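# Place each ring flat on its size-matched holder

## Task

Carry every ring off the pallet to the holder whose size fits it and set it down lying flat on that holder's pads (gripping a ring from inside its hole is allowed); then open, pull away, and finish with both arms hanging in free space, in contact with nothing.

## Robot and tools

Robot: two 6-joint arms, left_arm and right_arm, each ending in a parallel gripper. Positions are in one shared scene frame in metres: origin on the table surface midway between the arms, +z up, +x outward over the table, and left_arm sits on the +y side. The arm names do not refer to image sides. Reported hand positions can be somewhat wrong, more so when an arm is stretched far.

Gripper geometry: the fingers extend along the gripper's +z axis and open and close along its y axis. The reported end_effector_position is the spot between the pads when shut. Fingertips stick out roughly 33 mm past it when closed and 9 mm when wide open; while closing, the tips travel about 24 mm farther from the arm, so keep that margin above any surface.

Tool execute_actions: argument actions is a list holding zero or one item, plus optional pictures (boolean, default on). An empty list only reports the current state. An item {"rows": [...], "steps": n} moves the robot: n is 1 to 15 control steps of 1/30 s each (15 if omitted); row k is used on step k, and the final row repeats if rows run out. An item with only steps (up to 300) is a pause with no new command, counted from the previous result, and thinking time counts toward it. A rejected call sends nothing.

Each row is one flat list of 18 numbers covering both arms, even when only one moves: left_arm's 9 values first, then right_arm's 9. Per arm: six absolute joint target angles in radians, in the order waist, shoulder, elbow, forearm roll, wrist pitch, wrist roll (same order as the Joint positions line); then gripper position, force_limit, speed, each in [-1, 1]. Stated joint ranges: waist -3.491 to 3.491, shoulder -3.140 to 3.140, elbow -1.187 to 4.328, forearm roll -3.316 to 3.316, wrist pitch -3.140 to 3.140, wrist roll -3.927 to 3.927. A target more than 0.010 rad beyond an end, and farther out than the current angle, gets the call rejected. True ends may differ from the stated ones by up to 0.010 rad; targets beyond the real end are clipped there, and the message "joint sent to its limit" may appear (possibly referring to an earlier, still-running action). Its absence does not prove more travel exists.

Gripper values are absolute settings, not offsets. position: +1 fully open (140 mm), pads touch near -0.8, -1 closes until blocked. force_limit: about 14 N at -1, 60 N at 0, 107 N at +1 (for parts up to 40 mm wide). speed: about 30 mm/s at -1, 140 at 0, 250 at +1. To leave a gripper unchanged, repeat its previous three numbers; a 0 is a real command. Once the fingers halt they stay put until the position value changes by at least 0.01, or the object yields or is lost, in which case they keep closing up to the requested position. A new force_limit during a grip only applies with a new position value; to squeeze harder, raise force_limit and toggle position between -1 and -0.98.

Motion limits: joint targets change no faster than 2.62 rad/s (waist, shoulder), 3.14 (elbow), 3.93 (the three wrist joints), reaching that speed after 0.5 s, with all joints of an arm synchronised. Targets are held within 0.805 rad (waist, shoulder), 0.966 (elbow) or 1.21 (wrist joints) of the measured angle, and an arm's targets are pulled back if they would shift the gripper over 70 mm from where it is. Between calls the arms keep heading to the last sent row until everything has nearly stopped or a step is HELD; then only a new action continues motion, though moving fingers finish their travel.

Result lines: the state line gives, per arm, end_effector_position (m) and end_effector_quat_wxyz. Joint positions and Joint velocities list each arm's joints in order (rad, rad/s). object_status: 0 moving, 1 blocked while opening, 2 blocked while closing (a successful grip after sending -1), 3 at target or pads touching (a thin part may still be held); it updates shortly after the fingers stop. position_measured is in counts, nonlinear: 3 open, 230 pads touching. "joint command not followed" means a clearance check altered or blocked joint targets on some steps; the rest of the row still ran. HELD marks steps where the row was partly or wholly not sent. MOTOR HOT warns of heating from carried load (including while idle); an OVER-TEMPERATURE FAULT brakes that arm until it cools. A torque fault (contact torque reaching the load limit: 142 N m for waist, shoulder, elbow; 35.6 N m for the wrist joints, held weight included) or a force fault (150 N external force on the arm, tool or held part) halts that arm for 10 s, drops the rest of the call, and leaves it compliant.

Tool zoom_image: camera is one of cam_head_left, cam_head_right (896x504), cam_left_wrist, cam_right_wrist (504x504 fisheye); region is [x0, y0, x1, y1] in that image's pixels, origin top-left, at most 504 by 504. It enlarges the latest picture. Calibration (K, distortion, world-to-camera transforms) was provided and may be slightly off; wrist camera poses follow the joint readings.

Tool finished_scene: scene is the integer of the current scene; it closes that scene irreversibly and reports whether the goal holds. Answering without any tool call ends the run.

Avoid: knocking or placing anything off the table, dropping or slamming parts, pushing hard, and letting the arms collide or press on each other. Occasional brief disturbances may pull on a held part or shove loose items.

Each tool is called after "Emit:" as name(argument=value, ...), one argument or row to a line, values as JSON.

## Session

Emit:
execute_actions(
  actions=[],
)

Scene clock: 0.00 s of 9600.00 s.
left_arm: end_effector_position=(+0.2764, -0.0580, +0.3100) position_measured=3 object_status=3 end_effector_quat_wxyz=(-0.381, +0.718, -0.567, +0.136) | right_arm: end_effector_position=(+0.1219, -0.5577, +0.2649) position_measured=3 object_status=3 end_effector_quat_wxyz=(-0.012, +0.781, -0.621, +0.065)
Joint positions: left_arm=[-1.349  0.51   0.752 -0.866 -1.971  1.278] | right_arm=[-0.487 -0.506 -0.331 -0.002 -1.613  0.738]
Joint velocities: left_arm=[-0.     0.001 -0.     0.001  0.    -0.   ] | right_arm=[-0.     0.     0.    -0.001 -0.    -0.   ]

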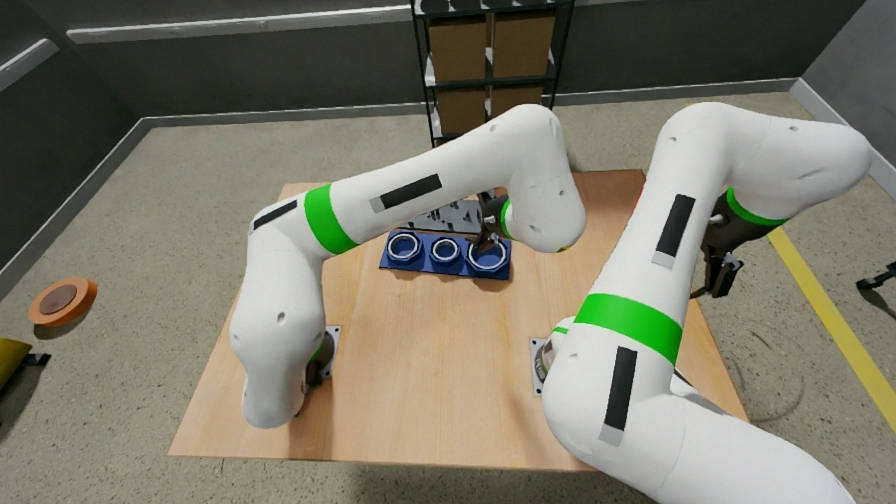

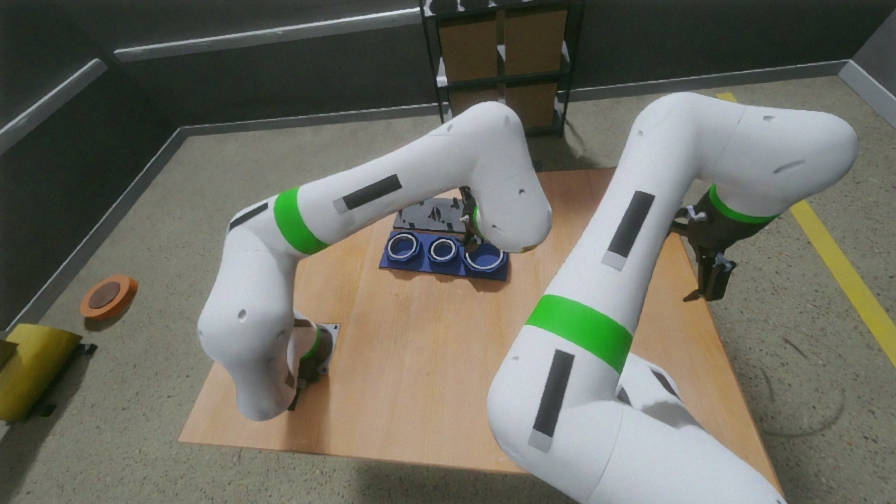

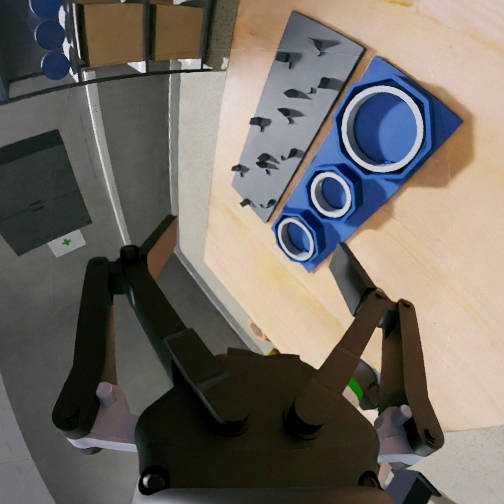

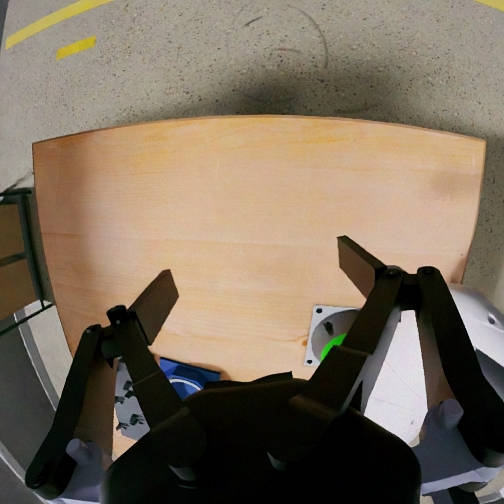

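Emit:
zoom_image(
  camera="cam_left_wrist",
  region=[210, 0, 480, 290],
)

Emit:
zoom_image(
  camera="cam_head_left",
  region=[360, 180, 540, 300],
)

Region (210, 0, 480, 290) of cam_left_wrist's 504x504 image, scaled by 1.738, with more detail than that image has; it fills the left 469 columns of this view, and the rest is white.

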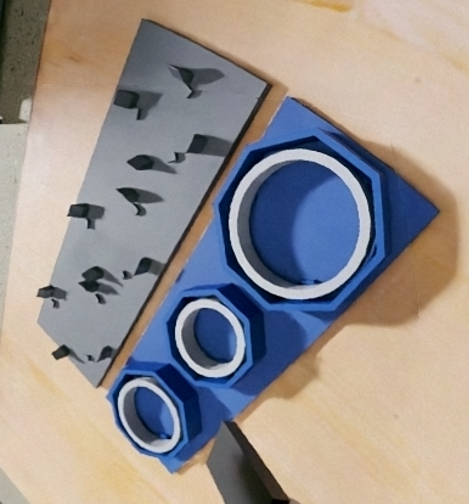

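Region (360, 180, 540, 300) of cam_head_left's 896x504 image, scaled by 2.800, with more detail than that image has.

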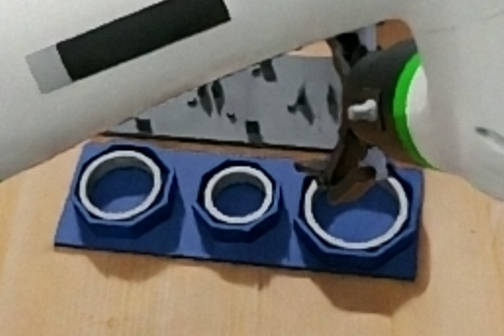

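Emit:
execute_actions(
  actions=[
    {"rows":[[-0.6876,0.2353,0.3584,0,-1.6939,2.258,1,0,0,-0.487,-0.506,-0.331,-0.002,-1.613,0.738,1,0,0]],"steps":15},
  ],
  pictures=false,
)

Emit:
execute_actions(
  actions=[
    {"steps":30},
  ],
)

Scene clock: 13.77 s of 9600.00 s.
left_arm: end_effector_position=(+0.3050, +0.0114, +0.2660) position_measured=3 object_status=3 end_effector_quat_wxyz=(-0.098, +0.978, -0.179, +0.048) | right_arm: end_effector_position=(+0.1217, -0.5577, +0.2648) position_measured=3 object_status=3 end_effector_quat_wxyz=(-0.012, +0.781, -0.620, +0.065)
Joint positions: left_arm=[-0.854  0.304  0.458 -0.218 -1.764  2.011] | right_arm=[-0.487 -0.506 -0.331 -0.002 -1.613  0.738]
Joint velocities: left_arm=[ 1.296 -0.54  -0.772  1.695  0.539  1.911] | right_arm=[ 0. -0.  0. -0.  0.  0.]
Steps of this call (steps 1 to 90: nothing new was sent; then 10.27 s passed at rest; steps 91 to 105: all 15 steps of this action). Readings (joint positions | what the end effector reports):
91: left_arm=[-1.349 0.510 0.752 -0.866 -1.971 1.278] | right_arm=[-0.487 -0.506 -0.331 -0.002 -1.613 0.738] | left_arm position_measured=3 object_status=3 | right_arm position_measured=3 object_status=3
92: left_arm=[-1.347 0.509 0.751 -0.864 -1.971 1.281] | right_arm=[-0.487 -0.506 -0.331 -0.002 -1.613 0.738] | left_arm position_measured=3 object_status=3 | right_arm position_measured=3 object_status=3
94: left_arm=[-1.326 0.500 0.739 -0.836 -1.962 1.312] | right_arm=[-0.487 -0.506 -0.331 -0.002 -1.613 0.738] | left_arm position_measured=3 object_status=3 | right_arm position_measured=3 object_status=3
98: left_arm=[-1.215 0.454 0.672 -0.691 -1.915 1.477] | right_arm=[-0.487 -0.506 -0.331 -0.002 -1.613 0.738] | left_arm position_measured=3 object_status=3 | right_arm position_measured=3 object_status=3
105: the state above

Scene clock: 14.77 s of 9600.00 s.
left_arm: end_effector_position=(+0.3120, +0.0176, +0.2800) position_measured=3 object_status=3 end_effector_quat_wxyz=(+0.000, +1.000, +0.006, -0.000) | right_arm: end_effector_position=(+0.1217, -0.5577, +0.2648) position_measured=3 object_status=3 end_effector_quat_wxyz=(-0.012, +0.781, -0.620, +0.065)
Joint positions: left_arm=[-0.688  0.235  0.358  0.    -1.694  2.258] | right_arm=[-0.487 -0.506 -0.331 -0.002 -1.613  0.738]
Joint velocities: left_arm=[ 0.    -0.001  0.001  0.001 -0.001 -0.   ] | right_arm=[-0.    -0.     0.    -0.001 -0.001 -0.   ]
Steps of this call (steps 1 to 30: the robot went on to your last target). Readings (joint positions | what the end effector reports):
1: left_arm=[-0.813 0.287 0.433 -0.165 -1.747 2.072] | right_arm=[-0.487 -0.506 -0.331 -0.002 -1.613 0.738] | left_arm position_measured=3 object_status=3 | right_arm position_measured=3 object_status=3
2: left_arm=[-0.778 0.273 0.412 -0.118 -1.732 2.124] | right_arm=[-0.487 -0.506 -0.331 -0.002 -1.613 0.738] | left_arm position_measured=3 object_status=3 | right_arm position_measured=3 object_status=3
4: left_arm=[-0.725 0.251 0.381 -0.049 -1.710 2.202] | right_arm=[-0.487 -0.506 -0.331 -0.002 -1.613 0.738] | left_arm position_measured=3 object_status=3 | right_arm position_measured=3 object_status=3
8: left_arm=[-0.688 0.235 0.359 -0.000 -1.694 2.257] | right_arm=[-0.487 -0.506 -0.331 -0.002 -1.613 0.738] | left_arm position_measured=3 object_status=3 | right_arm position_measured=3 object_status=3
30: the state above
All arms were judged still, so your last target was given up. Only a new action makes them travel on or press farther. Fingers that are still opening or closing keep moving.
camera_calibration (this result's frames):
cam_left_wrist: T_world_to_cam=[[0.201321, -0.979314, -0.0203683, -0.0305138], [-0.858591, -0.186436, 0.477561, 0.133978], [-0.471479, -0.0786547, -0.878363, 0.589991], [0, 0, 0, 1]] pos_world=[0.399343, 0.0415012, 0.453622]
cam_right_wrist: T_world_to_cam=[[-0.993082, -0.0246239, -0.114812, 0.13185], [-0.0511863, 0.970757, 0.234543, 0.507958], [0.105679, 0.238797, -0.965302, 0.558772], [0, 0, 0, 1]] pos_world=[0.0978874, -0.62329, 0.435384]

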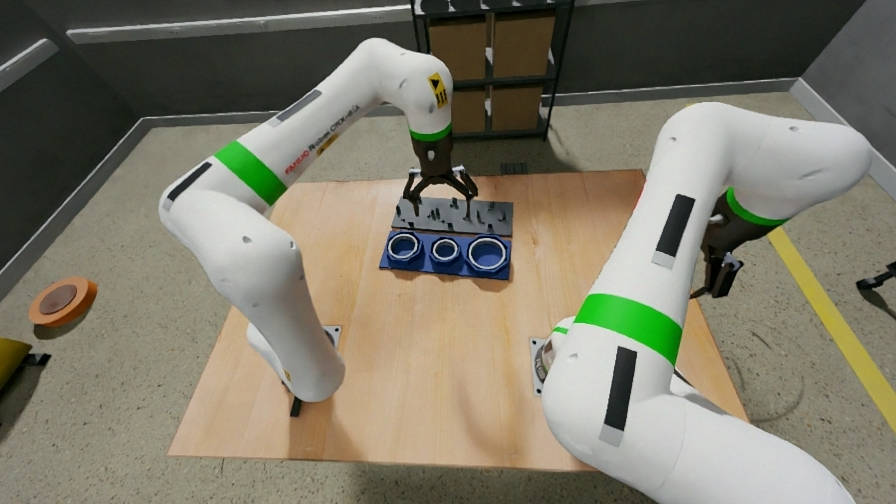

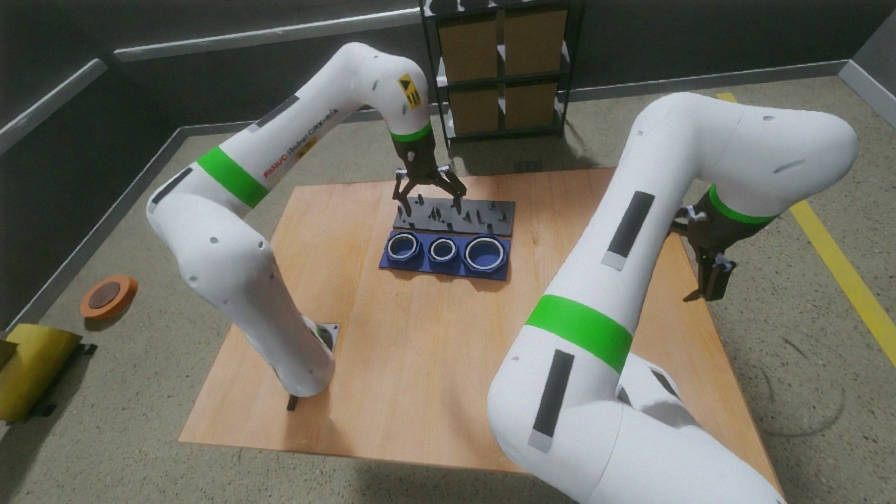

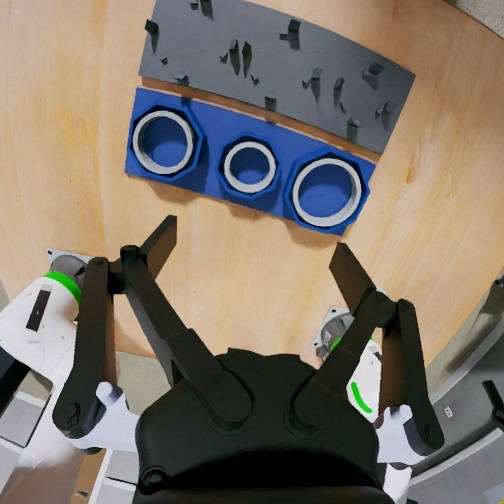

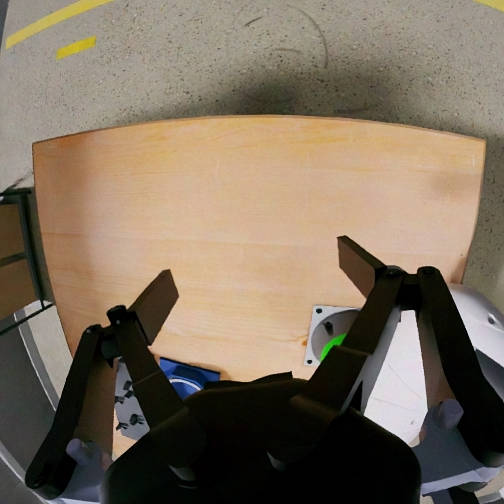

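Emit:
zoom_image(
  camera="cam_left_wrist",
  region=[120, 0, 290, 170],
)

Emit:
zoom_image(
  camera="cam_left_wrist",
  region=[260, 10, 428, 178],
)

Emit:
zoom_image(
  camera="cam_left_wrist",
  region=[120, 80, 288, 248],
)

Emit:
zoom_image(
  camera="cam_left_wrist",
  region=[220, 90, 388, 258],
)

Emit:
zoom_image(
  camera="cam_head_left",
  region=[372, 190, 522, 290],
)

Region (120, 0, 290, 170) of cam_left_wrist's 504x504 image, scaled by 2.965, with more detail than that image has.

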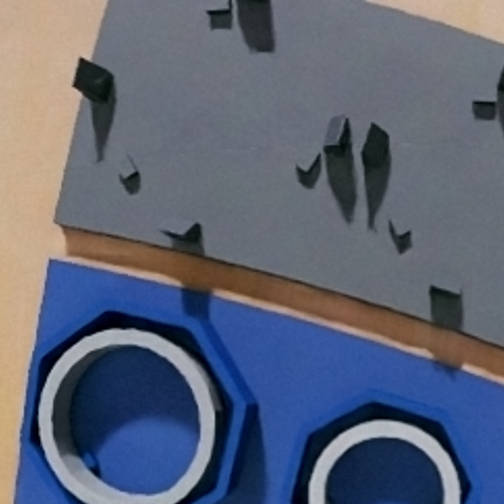

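Region (260, 10, 428, 178) of cam_left_wrist's 504x504 image, scaled by 3.000, with more detail than that image has.

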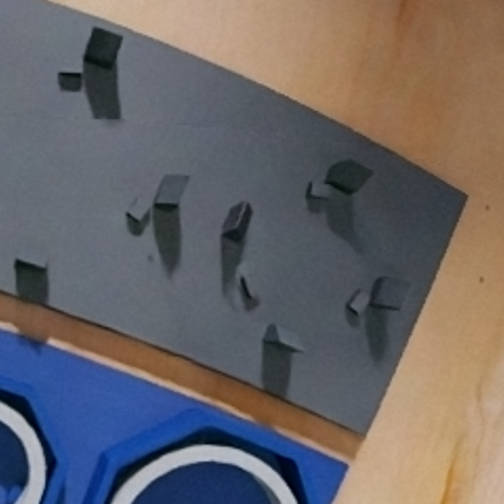

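Region (120, 80, 288, 248) of cam_left_wrist's 504x504 image, scaled by 3.000, with more detail than that image has.

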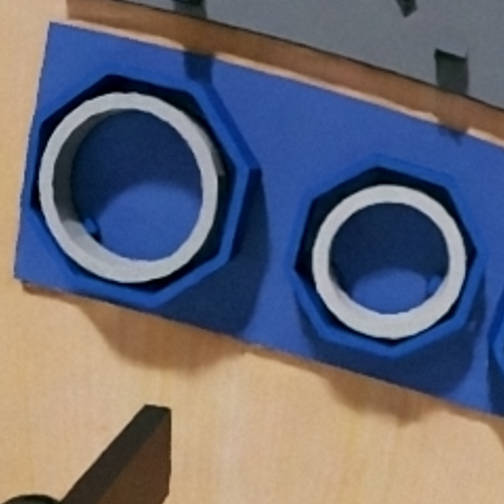

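Region (220, 90, 388, 258) of cam_left_wrist's 504x504 image, scaled by 3.000, with more detail than that image has.

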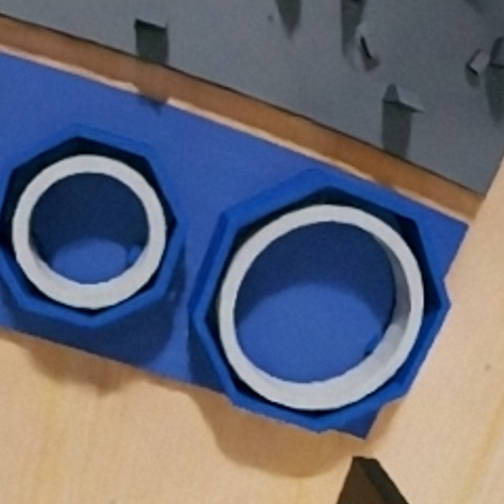

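Region (372, 190, 522, 290) of cam_head_left's 896x504 image, scaled by 3.360, with more detail than that image has.

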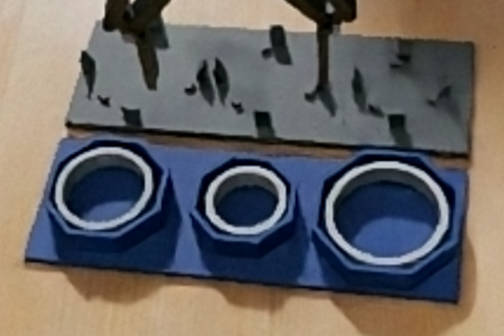

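Emit:
execute_actions(
  actions=[
    {"rows":[[-0.6353,0.2568,0.0099,0,-1.3239,1.313,-0.4,0,0.5,-0.487,-0.506,-0.331,-0.002,-1.613,0.738,1,0,0]],"steps":15},
  ],
  pictures=false,
)

Emit:
execute_actions(
  actions=[
    {"steps":12},
  ],
)

Scene clock: 28.23 s of 9600.00 s.
left_arm: end_effector_position=(+0.3315, +0.0264, +0.1694) position_measured=143 object_status=0 end_effector_quat_wxyz=(-0.000, +0.955, -0.296, -0.000) | right_arm: end_effector_position=(+0.1217, -0.5577, +0.2648) position_measured=3 object_status=3 end_effector_quat_wxyz=(-0.012, +0.781, -0.620, +0.065)
Joint positions: left_arm=[-0.652  0.25   0.119  0.    -1.44   1.608] | right_arm=[-0.487 -0.506 -0.331 -0.002 -1.613  0.738]
Joint velocities: left_arm=[ 0.105  0.043 -0.699 -0.     0.733 -1.883] | right_arm=[-0.     0.    -0.    -0.001 -0.001 -0.001]
Steps of this call (steps 1 to 90: nothing new was sent; then 9.97 s passed at rest; steps 91 to 105: all 15 steps of this action). Readings (joint positions | what the end effector reports):
91: left_arm=[-0.688 0.235 0.358 0.000 -1.694 2.258] | right_arm=[-0.487 -0.506 -0.331 -0.002 -1.613 0.738] | left_arm position_measured=3 object_status=0 | right_arm position_measured=3 object_status=3
92: left_arm=[-0.687 0.235 0.357 0.000 -1.692 2.256] | right_arm=[-0.487 -0.506 -0.331 -0.002 -1.613 0.738] | left_arm position_measured=6 object_status=0 | right_arm position_measured=3 object_status=3
94: left_arm=[-0.686 0.236 0.346 0.000 -1.680 2.223] | right_arm=[-0.487 -0.506 -0.331 -0.002 -1.613 0.738] | left_arm position_measured=27 object_status=0 | right_arm position_measured=3 object_status=3
98: left_arm=[-0.676 0.240 0.284 0.000 -1.615 2.056] | right_arm=[-0.487 -0.506 -0.331 -0.002 -1.613 0.738] | left_arm position_measured=69 object_status=0 | right_arm position_measured=3 object_status=3
105: the state above

Scene clock: 28.63 s of 9600.00 s.
left_arm: end_effector_position=(+0.3329, +0.0360, +0.1200) position_measured=179 object_status=3 end_effector_quat_wxyz=(+0.000, +0.905, -0.426, +0.000) | right_arm: end_effector_position=(+0.1217, -0.5577, +0.2648) position_measured=3 object_status=3 end_effector_quat_wxyz=(-0.012, +0.781, -0.620, +0.065)
Joint positions: left_arm=[-0.635  0.257  0.01   0.    -1.324  1.313] | right_arm=[-0.487 -0.506 -0.331 -0.002 -1.613  0.738]
Joint velocities: left_arm=[ 0.     0.    -0.002 -0.001 -0.001 -0.002] | right_arm=[-0.    -0.    -0.     0.001  0.     0.   ]
Steps of this call (steps 1 to 12: the robot went on to your last target). Readings (joint positions | what the end effector reports):
1: left_arm=[-0.648 0.252 0.096 0.000 -1.415 1.546] | right_arm=[-0.487 -0.506 -0.331 -0.002 -1.613 0.738] | left_arm position_measured=153 object_status=0 | right_arm position_measured=3 object_status=3
2: left_arm=[-0.645 0.253 0.074 0.000 -1.393 1.488] | right_arm=[-0.487 -0.506 -0.331 -0.002 -1.613 0.738] | left_arm position_measured=164 object_status=0 | right_arm position_measured=3 object_status=3
4: left_arm=[-0.640 0.255 0.040 0.000 -1.357 1.396] | right_arm=[-0.487 -0.506 -0.331 -0.002 -1.613 0.738] | left_arm position_measured=179 object_status=0 | right_arm position_measured=3 object_status=3
8: left_arm=[-0.635 0.257 0.010 0.000 -1.325 1.315] | right_arm=[-0.487 -0.506 -0.331 -0.002 -1.613 0.738] | left_arm position_measured=179 object_status=0 | right_arm position_measured=3 object_status=3
12: the state above
camera_calibration (this result's frames):
cam_left_wrist: T_world_to_cam=[[-0.636346, -0.771134, -0.020372, 0.251387], [-0.683862, 0.551715, 0.477434, 0.147074], [-0.356926, 0.317745, -0.878431, 0.408406], [0, 0, 0, 1]] pos_world=[0.406318, -0.0170589, 0.29366]
cam_right_wrist: T_world_to_cam=[[-0.993082, -0.0246398, -0.114812, 0.131845], [-0.0512018, 0.970756, 0.234543, 0.507957], [0.105676, 0.238799, -0.965302, 0.558772], [0, 0, 0, 1]] pos_world=[0.0978925, -0.623288, 0.435384]

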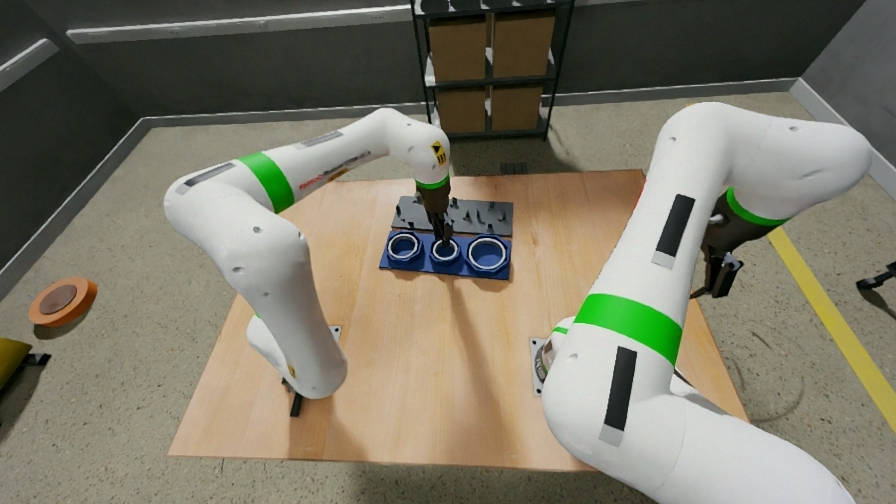

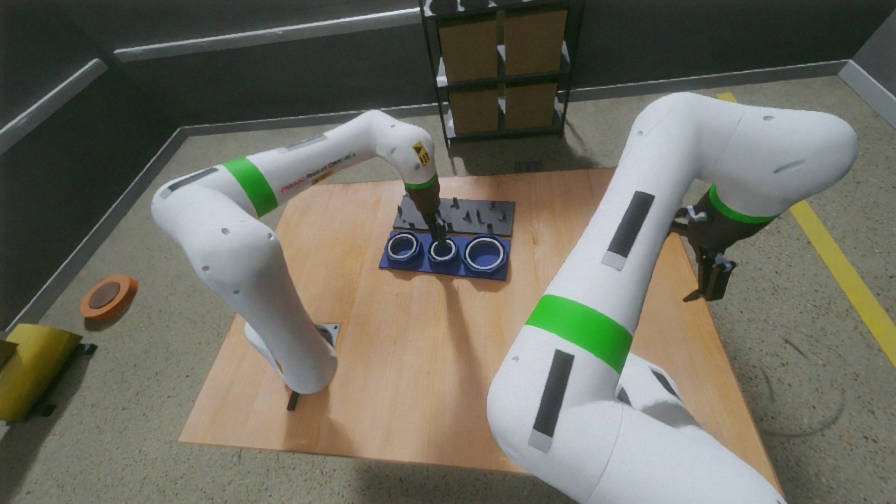

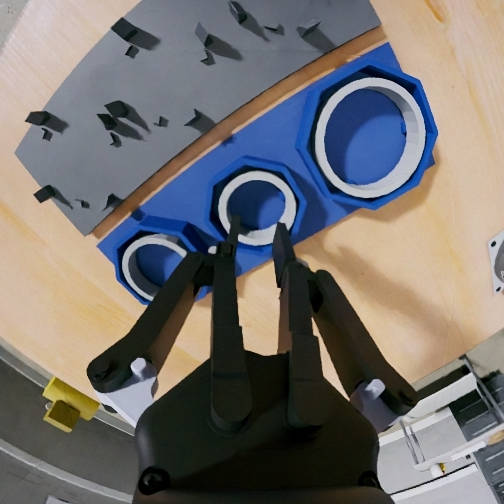

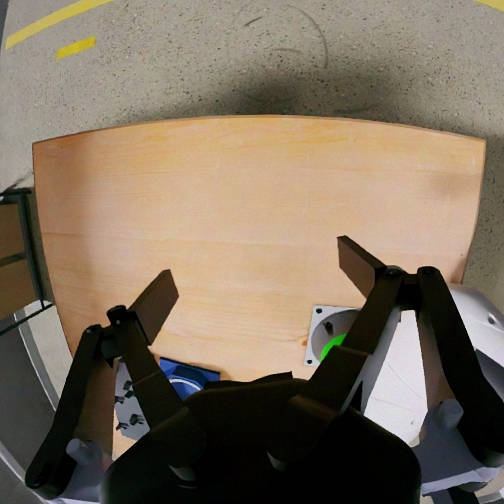

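Emit:
zoom_image(
  camera="cam_left_wrist",
  region=[195, 150, 321, 276],
)

Emit:
zoom_image(
  camera="cam_left_wrist",
  region=[280, 50, 448, 218],
)

Emit:
zoom_image(
  camera="cam_left_wrist",
  region=[90, 0, 342, 150],
)

Region (195, 150, 321, 276) of cam_left_wrist's 504x504 image, scaled by 4.000, with more detail than that image has.

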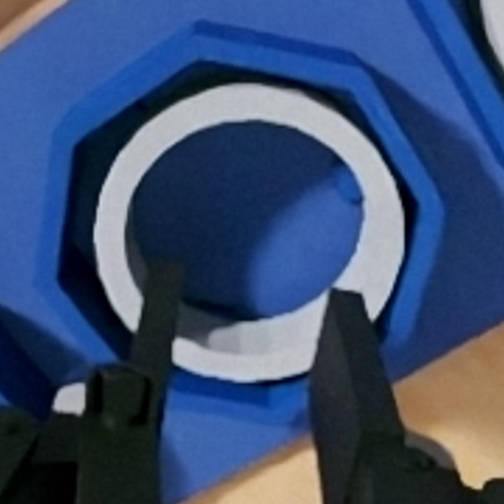

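Region (280, 50, 448, 218) of cam_left_wrist's 504x504 image, scaled by 3.000, with more detail than that image has.

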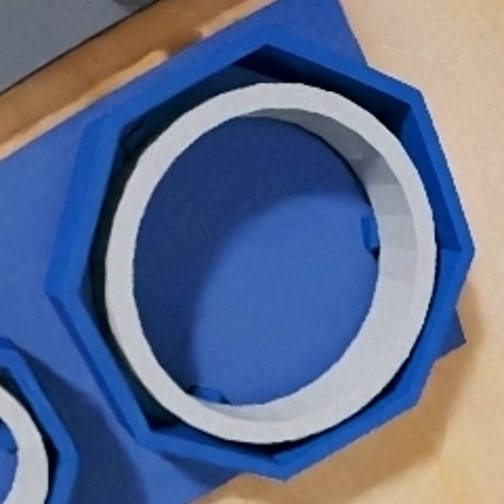

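Region (90, 0, 342, 150) of cam_left_wrist's 504x504 image, scaled by 2.000, with more detail than that image has; it fills the top 300 rows of this view, and the rest is white.

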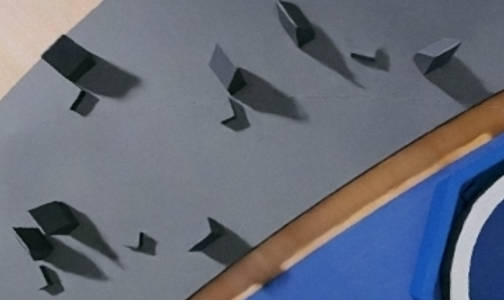

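Emit:
execute_actions(
  actions=[
    {"rows":[[-0.6384,0.3130,-0.0798,0,-1.1780,1.316,-0.4,0,0.5,-0.487,-0.506,-0.331,-0.002,-1.613,0.738,1,0,0]],"steps":15},
  ],
)

Emit:
zoom_image(
  camera="cam_left_wrist",
  region=[175, 150, 343, 318],
)

Scene clock: 35.10 s of 9600.00 s.
left_arm: end_effector_position=(+0.3336, +0.0335, +0.0540) position_measured=179 object_status=3 end_effector_quat_wxyz=(+0.000, +0.905, -0.426, -0.000) | right_arm: end_effector_position=(+0.1217, -0.5577, +0.2648) position_measured=3 object_status=3 end_effector_quat_wxyz=(-0.012, +0.781, -0.620, +0.065)
Joint positions: left_arm=[-0.638  0.313 -0.08   0.    -1.178  1.316] | right_arm=[-0.487 -0.506 -0.331 -0.002 -1.613  0.738]
Joint velocities: left_arm=[ 0.     0.001  0.001 -0.     0.001  0.001] | right_arm=[-0. -0.  0. -0. -0. -0.]
Steps of this call (steps 1 to 30: the robot went on to your last target; steps 31 to 90: nothing new was sent; then 2.97 s passed at rest; steps 91 to 105: all 15 steps of this action). Readings (joint positions | what the end effector reports):
91: left_arm=[-0.635 0.257 0.010 0.000 -1.324 1.313] | right_arm=[-0.487 -0.506 -0.331 -0.002 -1.613 0.738] | left_arm position_measured=179 object_status=3 | right_arm position_measured=3 object_status=3
92: left_arm=[-0.635 0.258 0.008 0.000 -1.320 1.313] | right_arm=[-0.487 -0.506 -0.331 -0.002 -1.613 0.738] | left_arm position_measured=179 object_status=3 | right_arm position_measured=3 object_status=3
94: left_arm=[-0.636 0.270 -0.011 0.000 -1.289 1.313] | right_arm=[-0.487 -0.506 -0.331 -0.002 -1.613 0.738] | left_arm position_measured=179 object_status=3 | right_arm position_measured=3 object_status=3
98: left_arm=[-0.638 0.310 -0.074 0.000 -1.188 1.316] | right_arm=[-0.487 -0.506 -0.331 -0.002 -1.613 0.738] | left_arm position_measured=179 object_status=3 | right_arm position_measured=3 object_status=3
105: the state above
camera_calibration (this result's frames):
cam_left_wrist: T_world_to_cam=[[-0.636439, -0.771058, -0.0203625, 0.248598], [-0.683741, 0.551755, 0.477561, 0.180344], [-0.356992, 0.317862, -0.878362, 0.35141], [0, 0, 0, 1]] pos_world=[0.406977, -0.0195218, 0.227602]
cam_right_wrist: T_world_to_cam=[[-0.993082, -0.0246401, -0.114812, 0.131845], [-0.0512022, 0.970756, 0.234543, 0.507957], [0.105676, 0.238799, -0.965302, 0.558772], [0, 0, 0, 1]] pos_world=[0.0978924, -0.623288, 0.435384]

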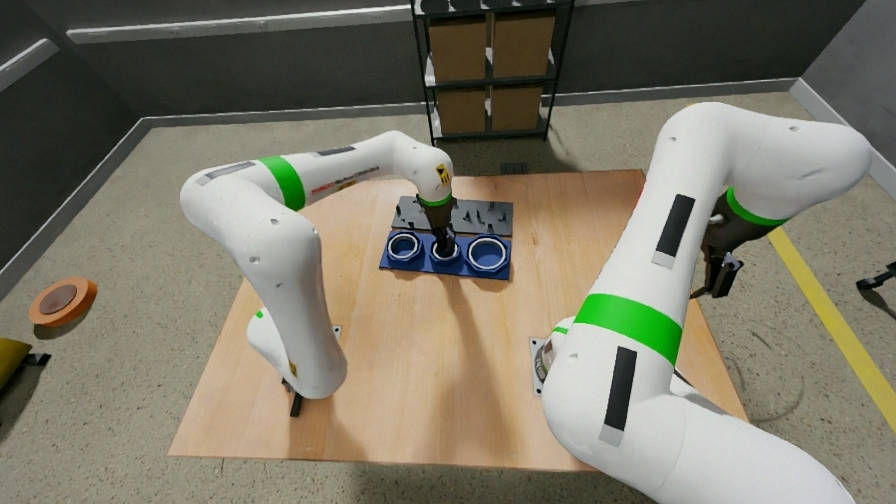

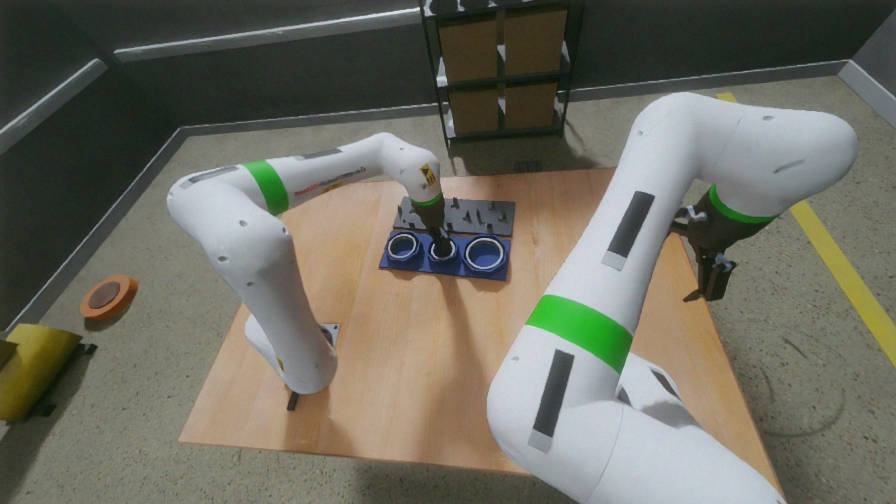

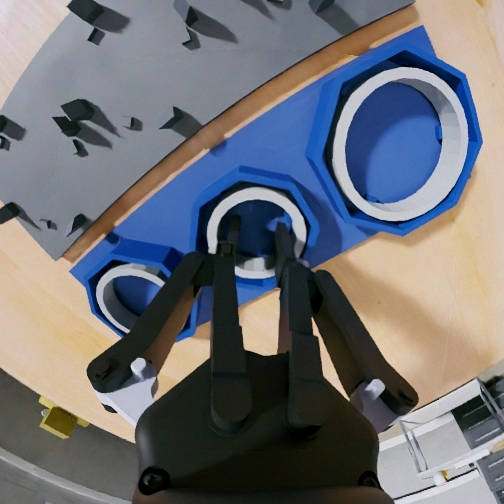

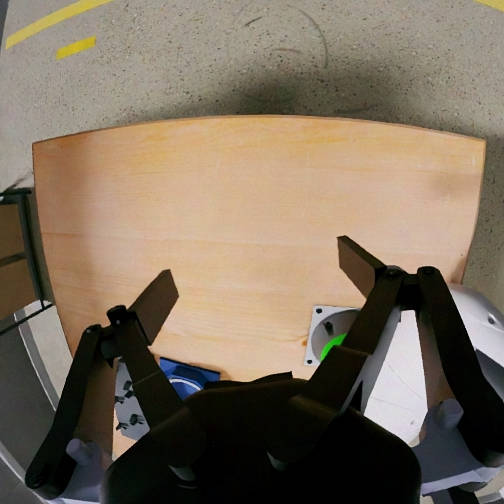

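Region (175, 150, 343, 318) of cam_left_wrist's 504x504 image, scaled by 3.000, with more detail than that image has.

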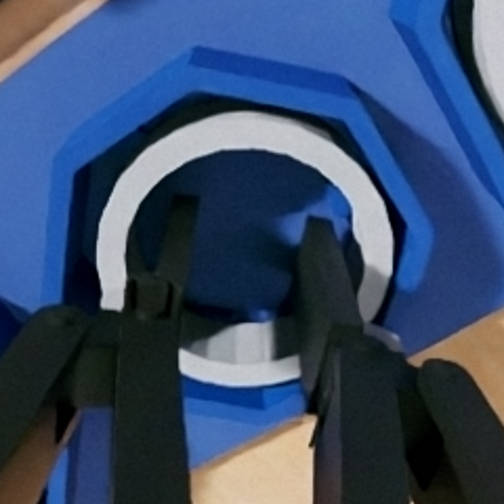

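Emit:
execute_actions(
  actions=[
    {"rows":[[-0.6384,0.3158,-0.0836,0,-1.1714,1.316,1,0.6,-0.5,-0.487,-0.506,-0.331,-0.002,-1.613,0.738,1,0,0]],"steps":15},
  ],
)

Emit:
zoom_image(
  camera="cam_left_wrist",
  region=[175, 150, 343, 318],
)

Scene clock: 37.73 s of 9600.00 s.
left_arm: end_effector_position=(+0.3336, +0.0335, +0.0510) position_measured=148 object_status=1 end_effector_quat_wxyz=(+0.000, +0.905, -0.426, -0.000) | right_arm: end_effector_position=(+0.1217, -0.5577, +0.2648) position_measured=3 object_status=3 end_effector_quat_wxyz=(-0.012, +0.781, -0.620, +0.065)
Joint positions: left_arm=[-0.638  0.316 -0.084  0.    -1.171  1.316] | right_arm=[-0.487 -0.506 -0.331 -0.002 -1.613  0.738]
Joint velocities: left_arm=[-0.     0.     0.     0.    -0.001  0.   ] | right_arm=[-0.    -0.    -0.001 -0.001  0.     0.   ]
Steps of this call (steps 1 to 15: the robot went on to your last target; steps 16 to 64: nothing new was sent; steps 65 to 79: all 15 steps of this action). Readings (joint positions | what the end effector reports):
65: left_arm=[-0.638 0.313 -0.080 0.000 -1.178 1.316] | right_arm=[-0.487 -0.506 -0.331 -0.002 -1.613 0.738] | left_arm position_measured=179 object_status=0 | right_arm position_measured=3 object_status=3
66: left_arm=[-0.638 0.314 -0.081 0.000 -1.175 1.316] | right_arm=[-0.487 -0.506 -0.331 -0.002 -1.613 0.738] | left_arm position_measured=178 object_status=0 | right_arm position_measured=3 object_status=3
68: left_arm=[-0.638 0.316 -0.083 0.000 -1.172 1.316] | right_arm=[-0.487 -0.506 -0.331 -0.002 -1.613 0.738] | left_arm position_measured=168 object_status=0 | right_arm position_measured=3 object_status=3
72: left_arm=[-0.638 0.316 -0.084 0.000 -1.171 1.316] | right_arm=[-0.487 -0.506 -0.331 -0.002 -1.613 0.738] | left_arm position_measured=150 object_status=0 | right_arm position_measured=3 object_status=3
79: the state above
camera_calibration (this result's frames):
cam_left_wrist: T_world_to_cam=[[-0.636465, -0.771036, -0.0203616, 0.248524], [-0.683716, 0.551773, 0.477576, 0.181736], [-0.356993, 0.317882, -0.878355, 0.34877], [0, 0, 0, 1]] pos_world=[0.406941, -0.0195238, 0.224611]
cam_right_wrist: T_world_to_cam=[[-0.993082, -0.0246401, -0.114812, 0.131845], [-0.0512021, 0.970756, 0.234543, 0.507957], [0.105676, 0.238799, -0.965302, 0.558772], [0, 0, 0, 1]] pos_world=[0.0978925, -0.623288, 0.435384]

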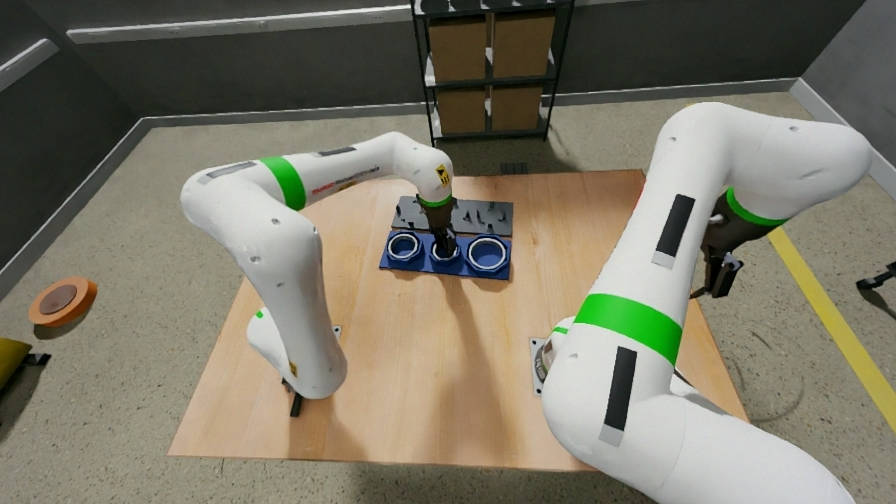

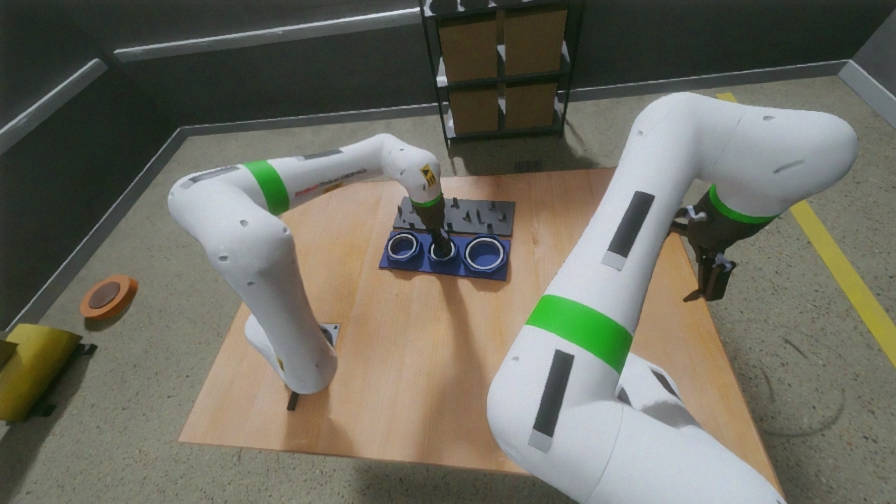

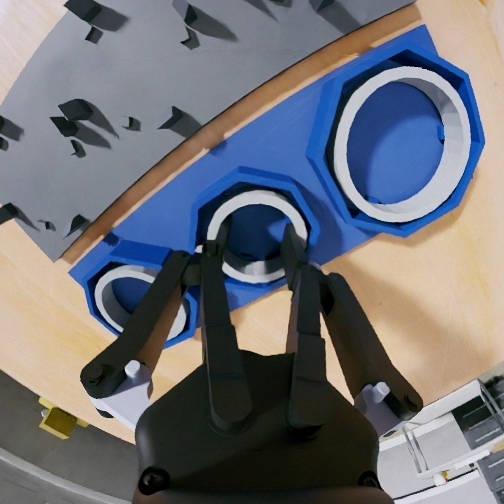

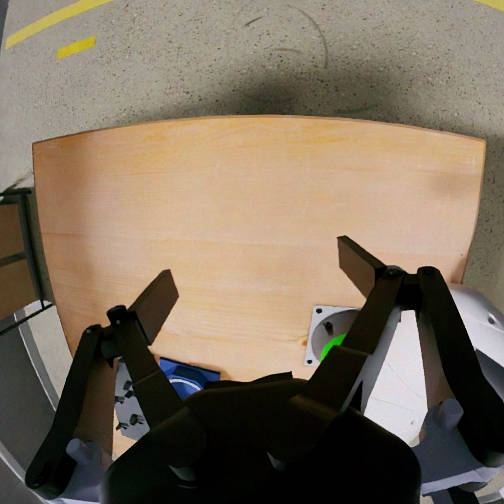

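Region (175, 150, 343, 318) of cam_left_wrist's 504x504 image, scaled by 3.000, with more detail than that image has.

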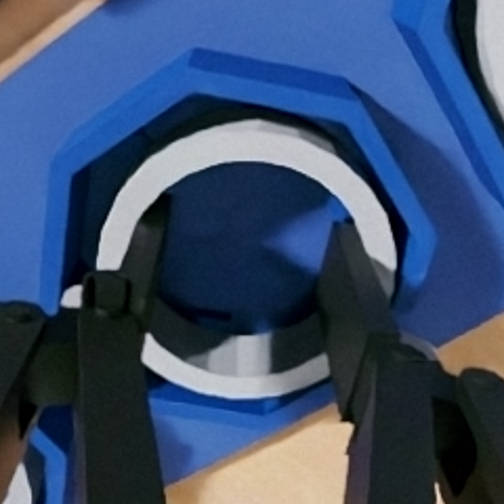

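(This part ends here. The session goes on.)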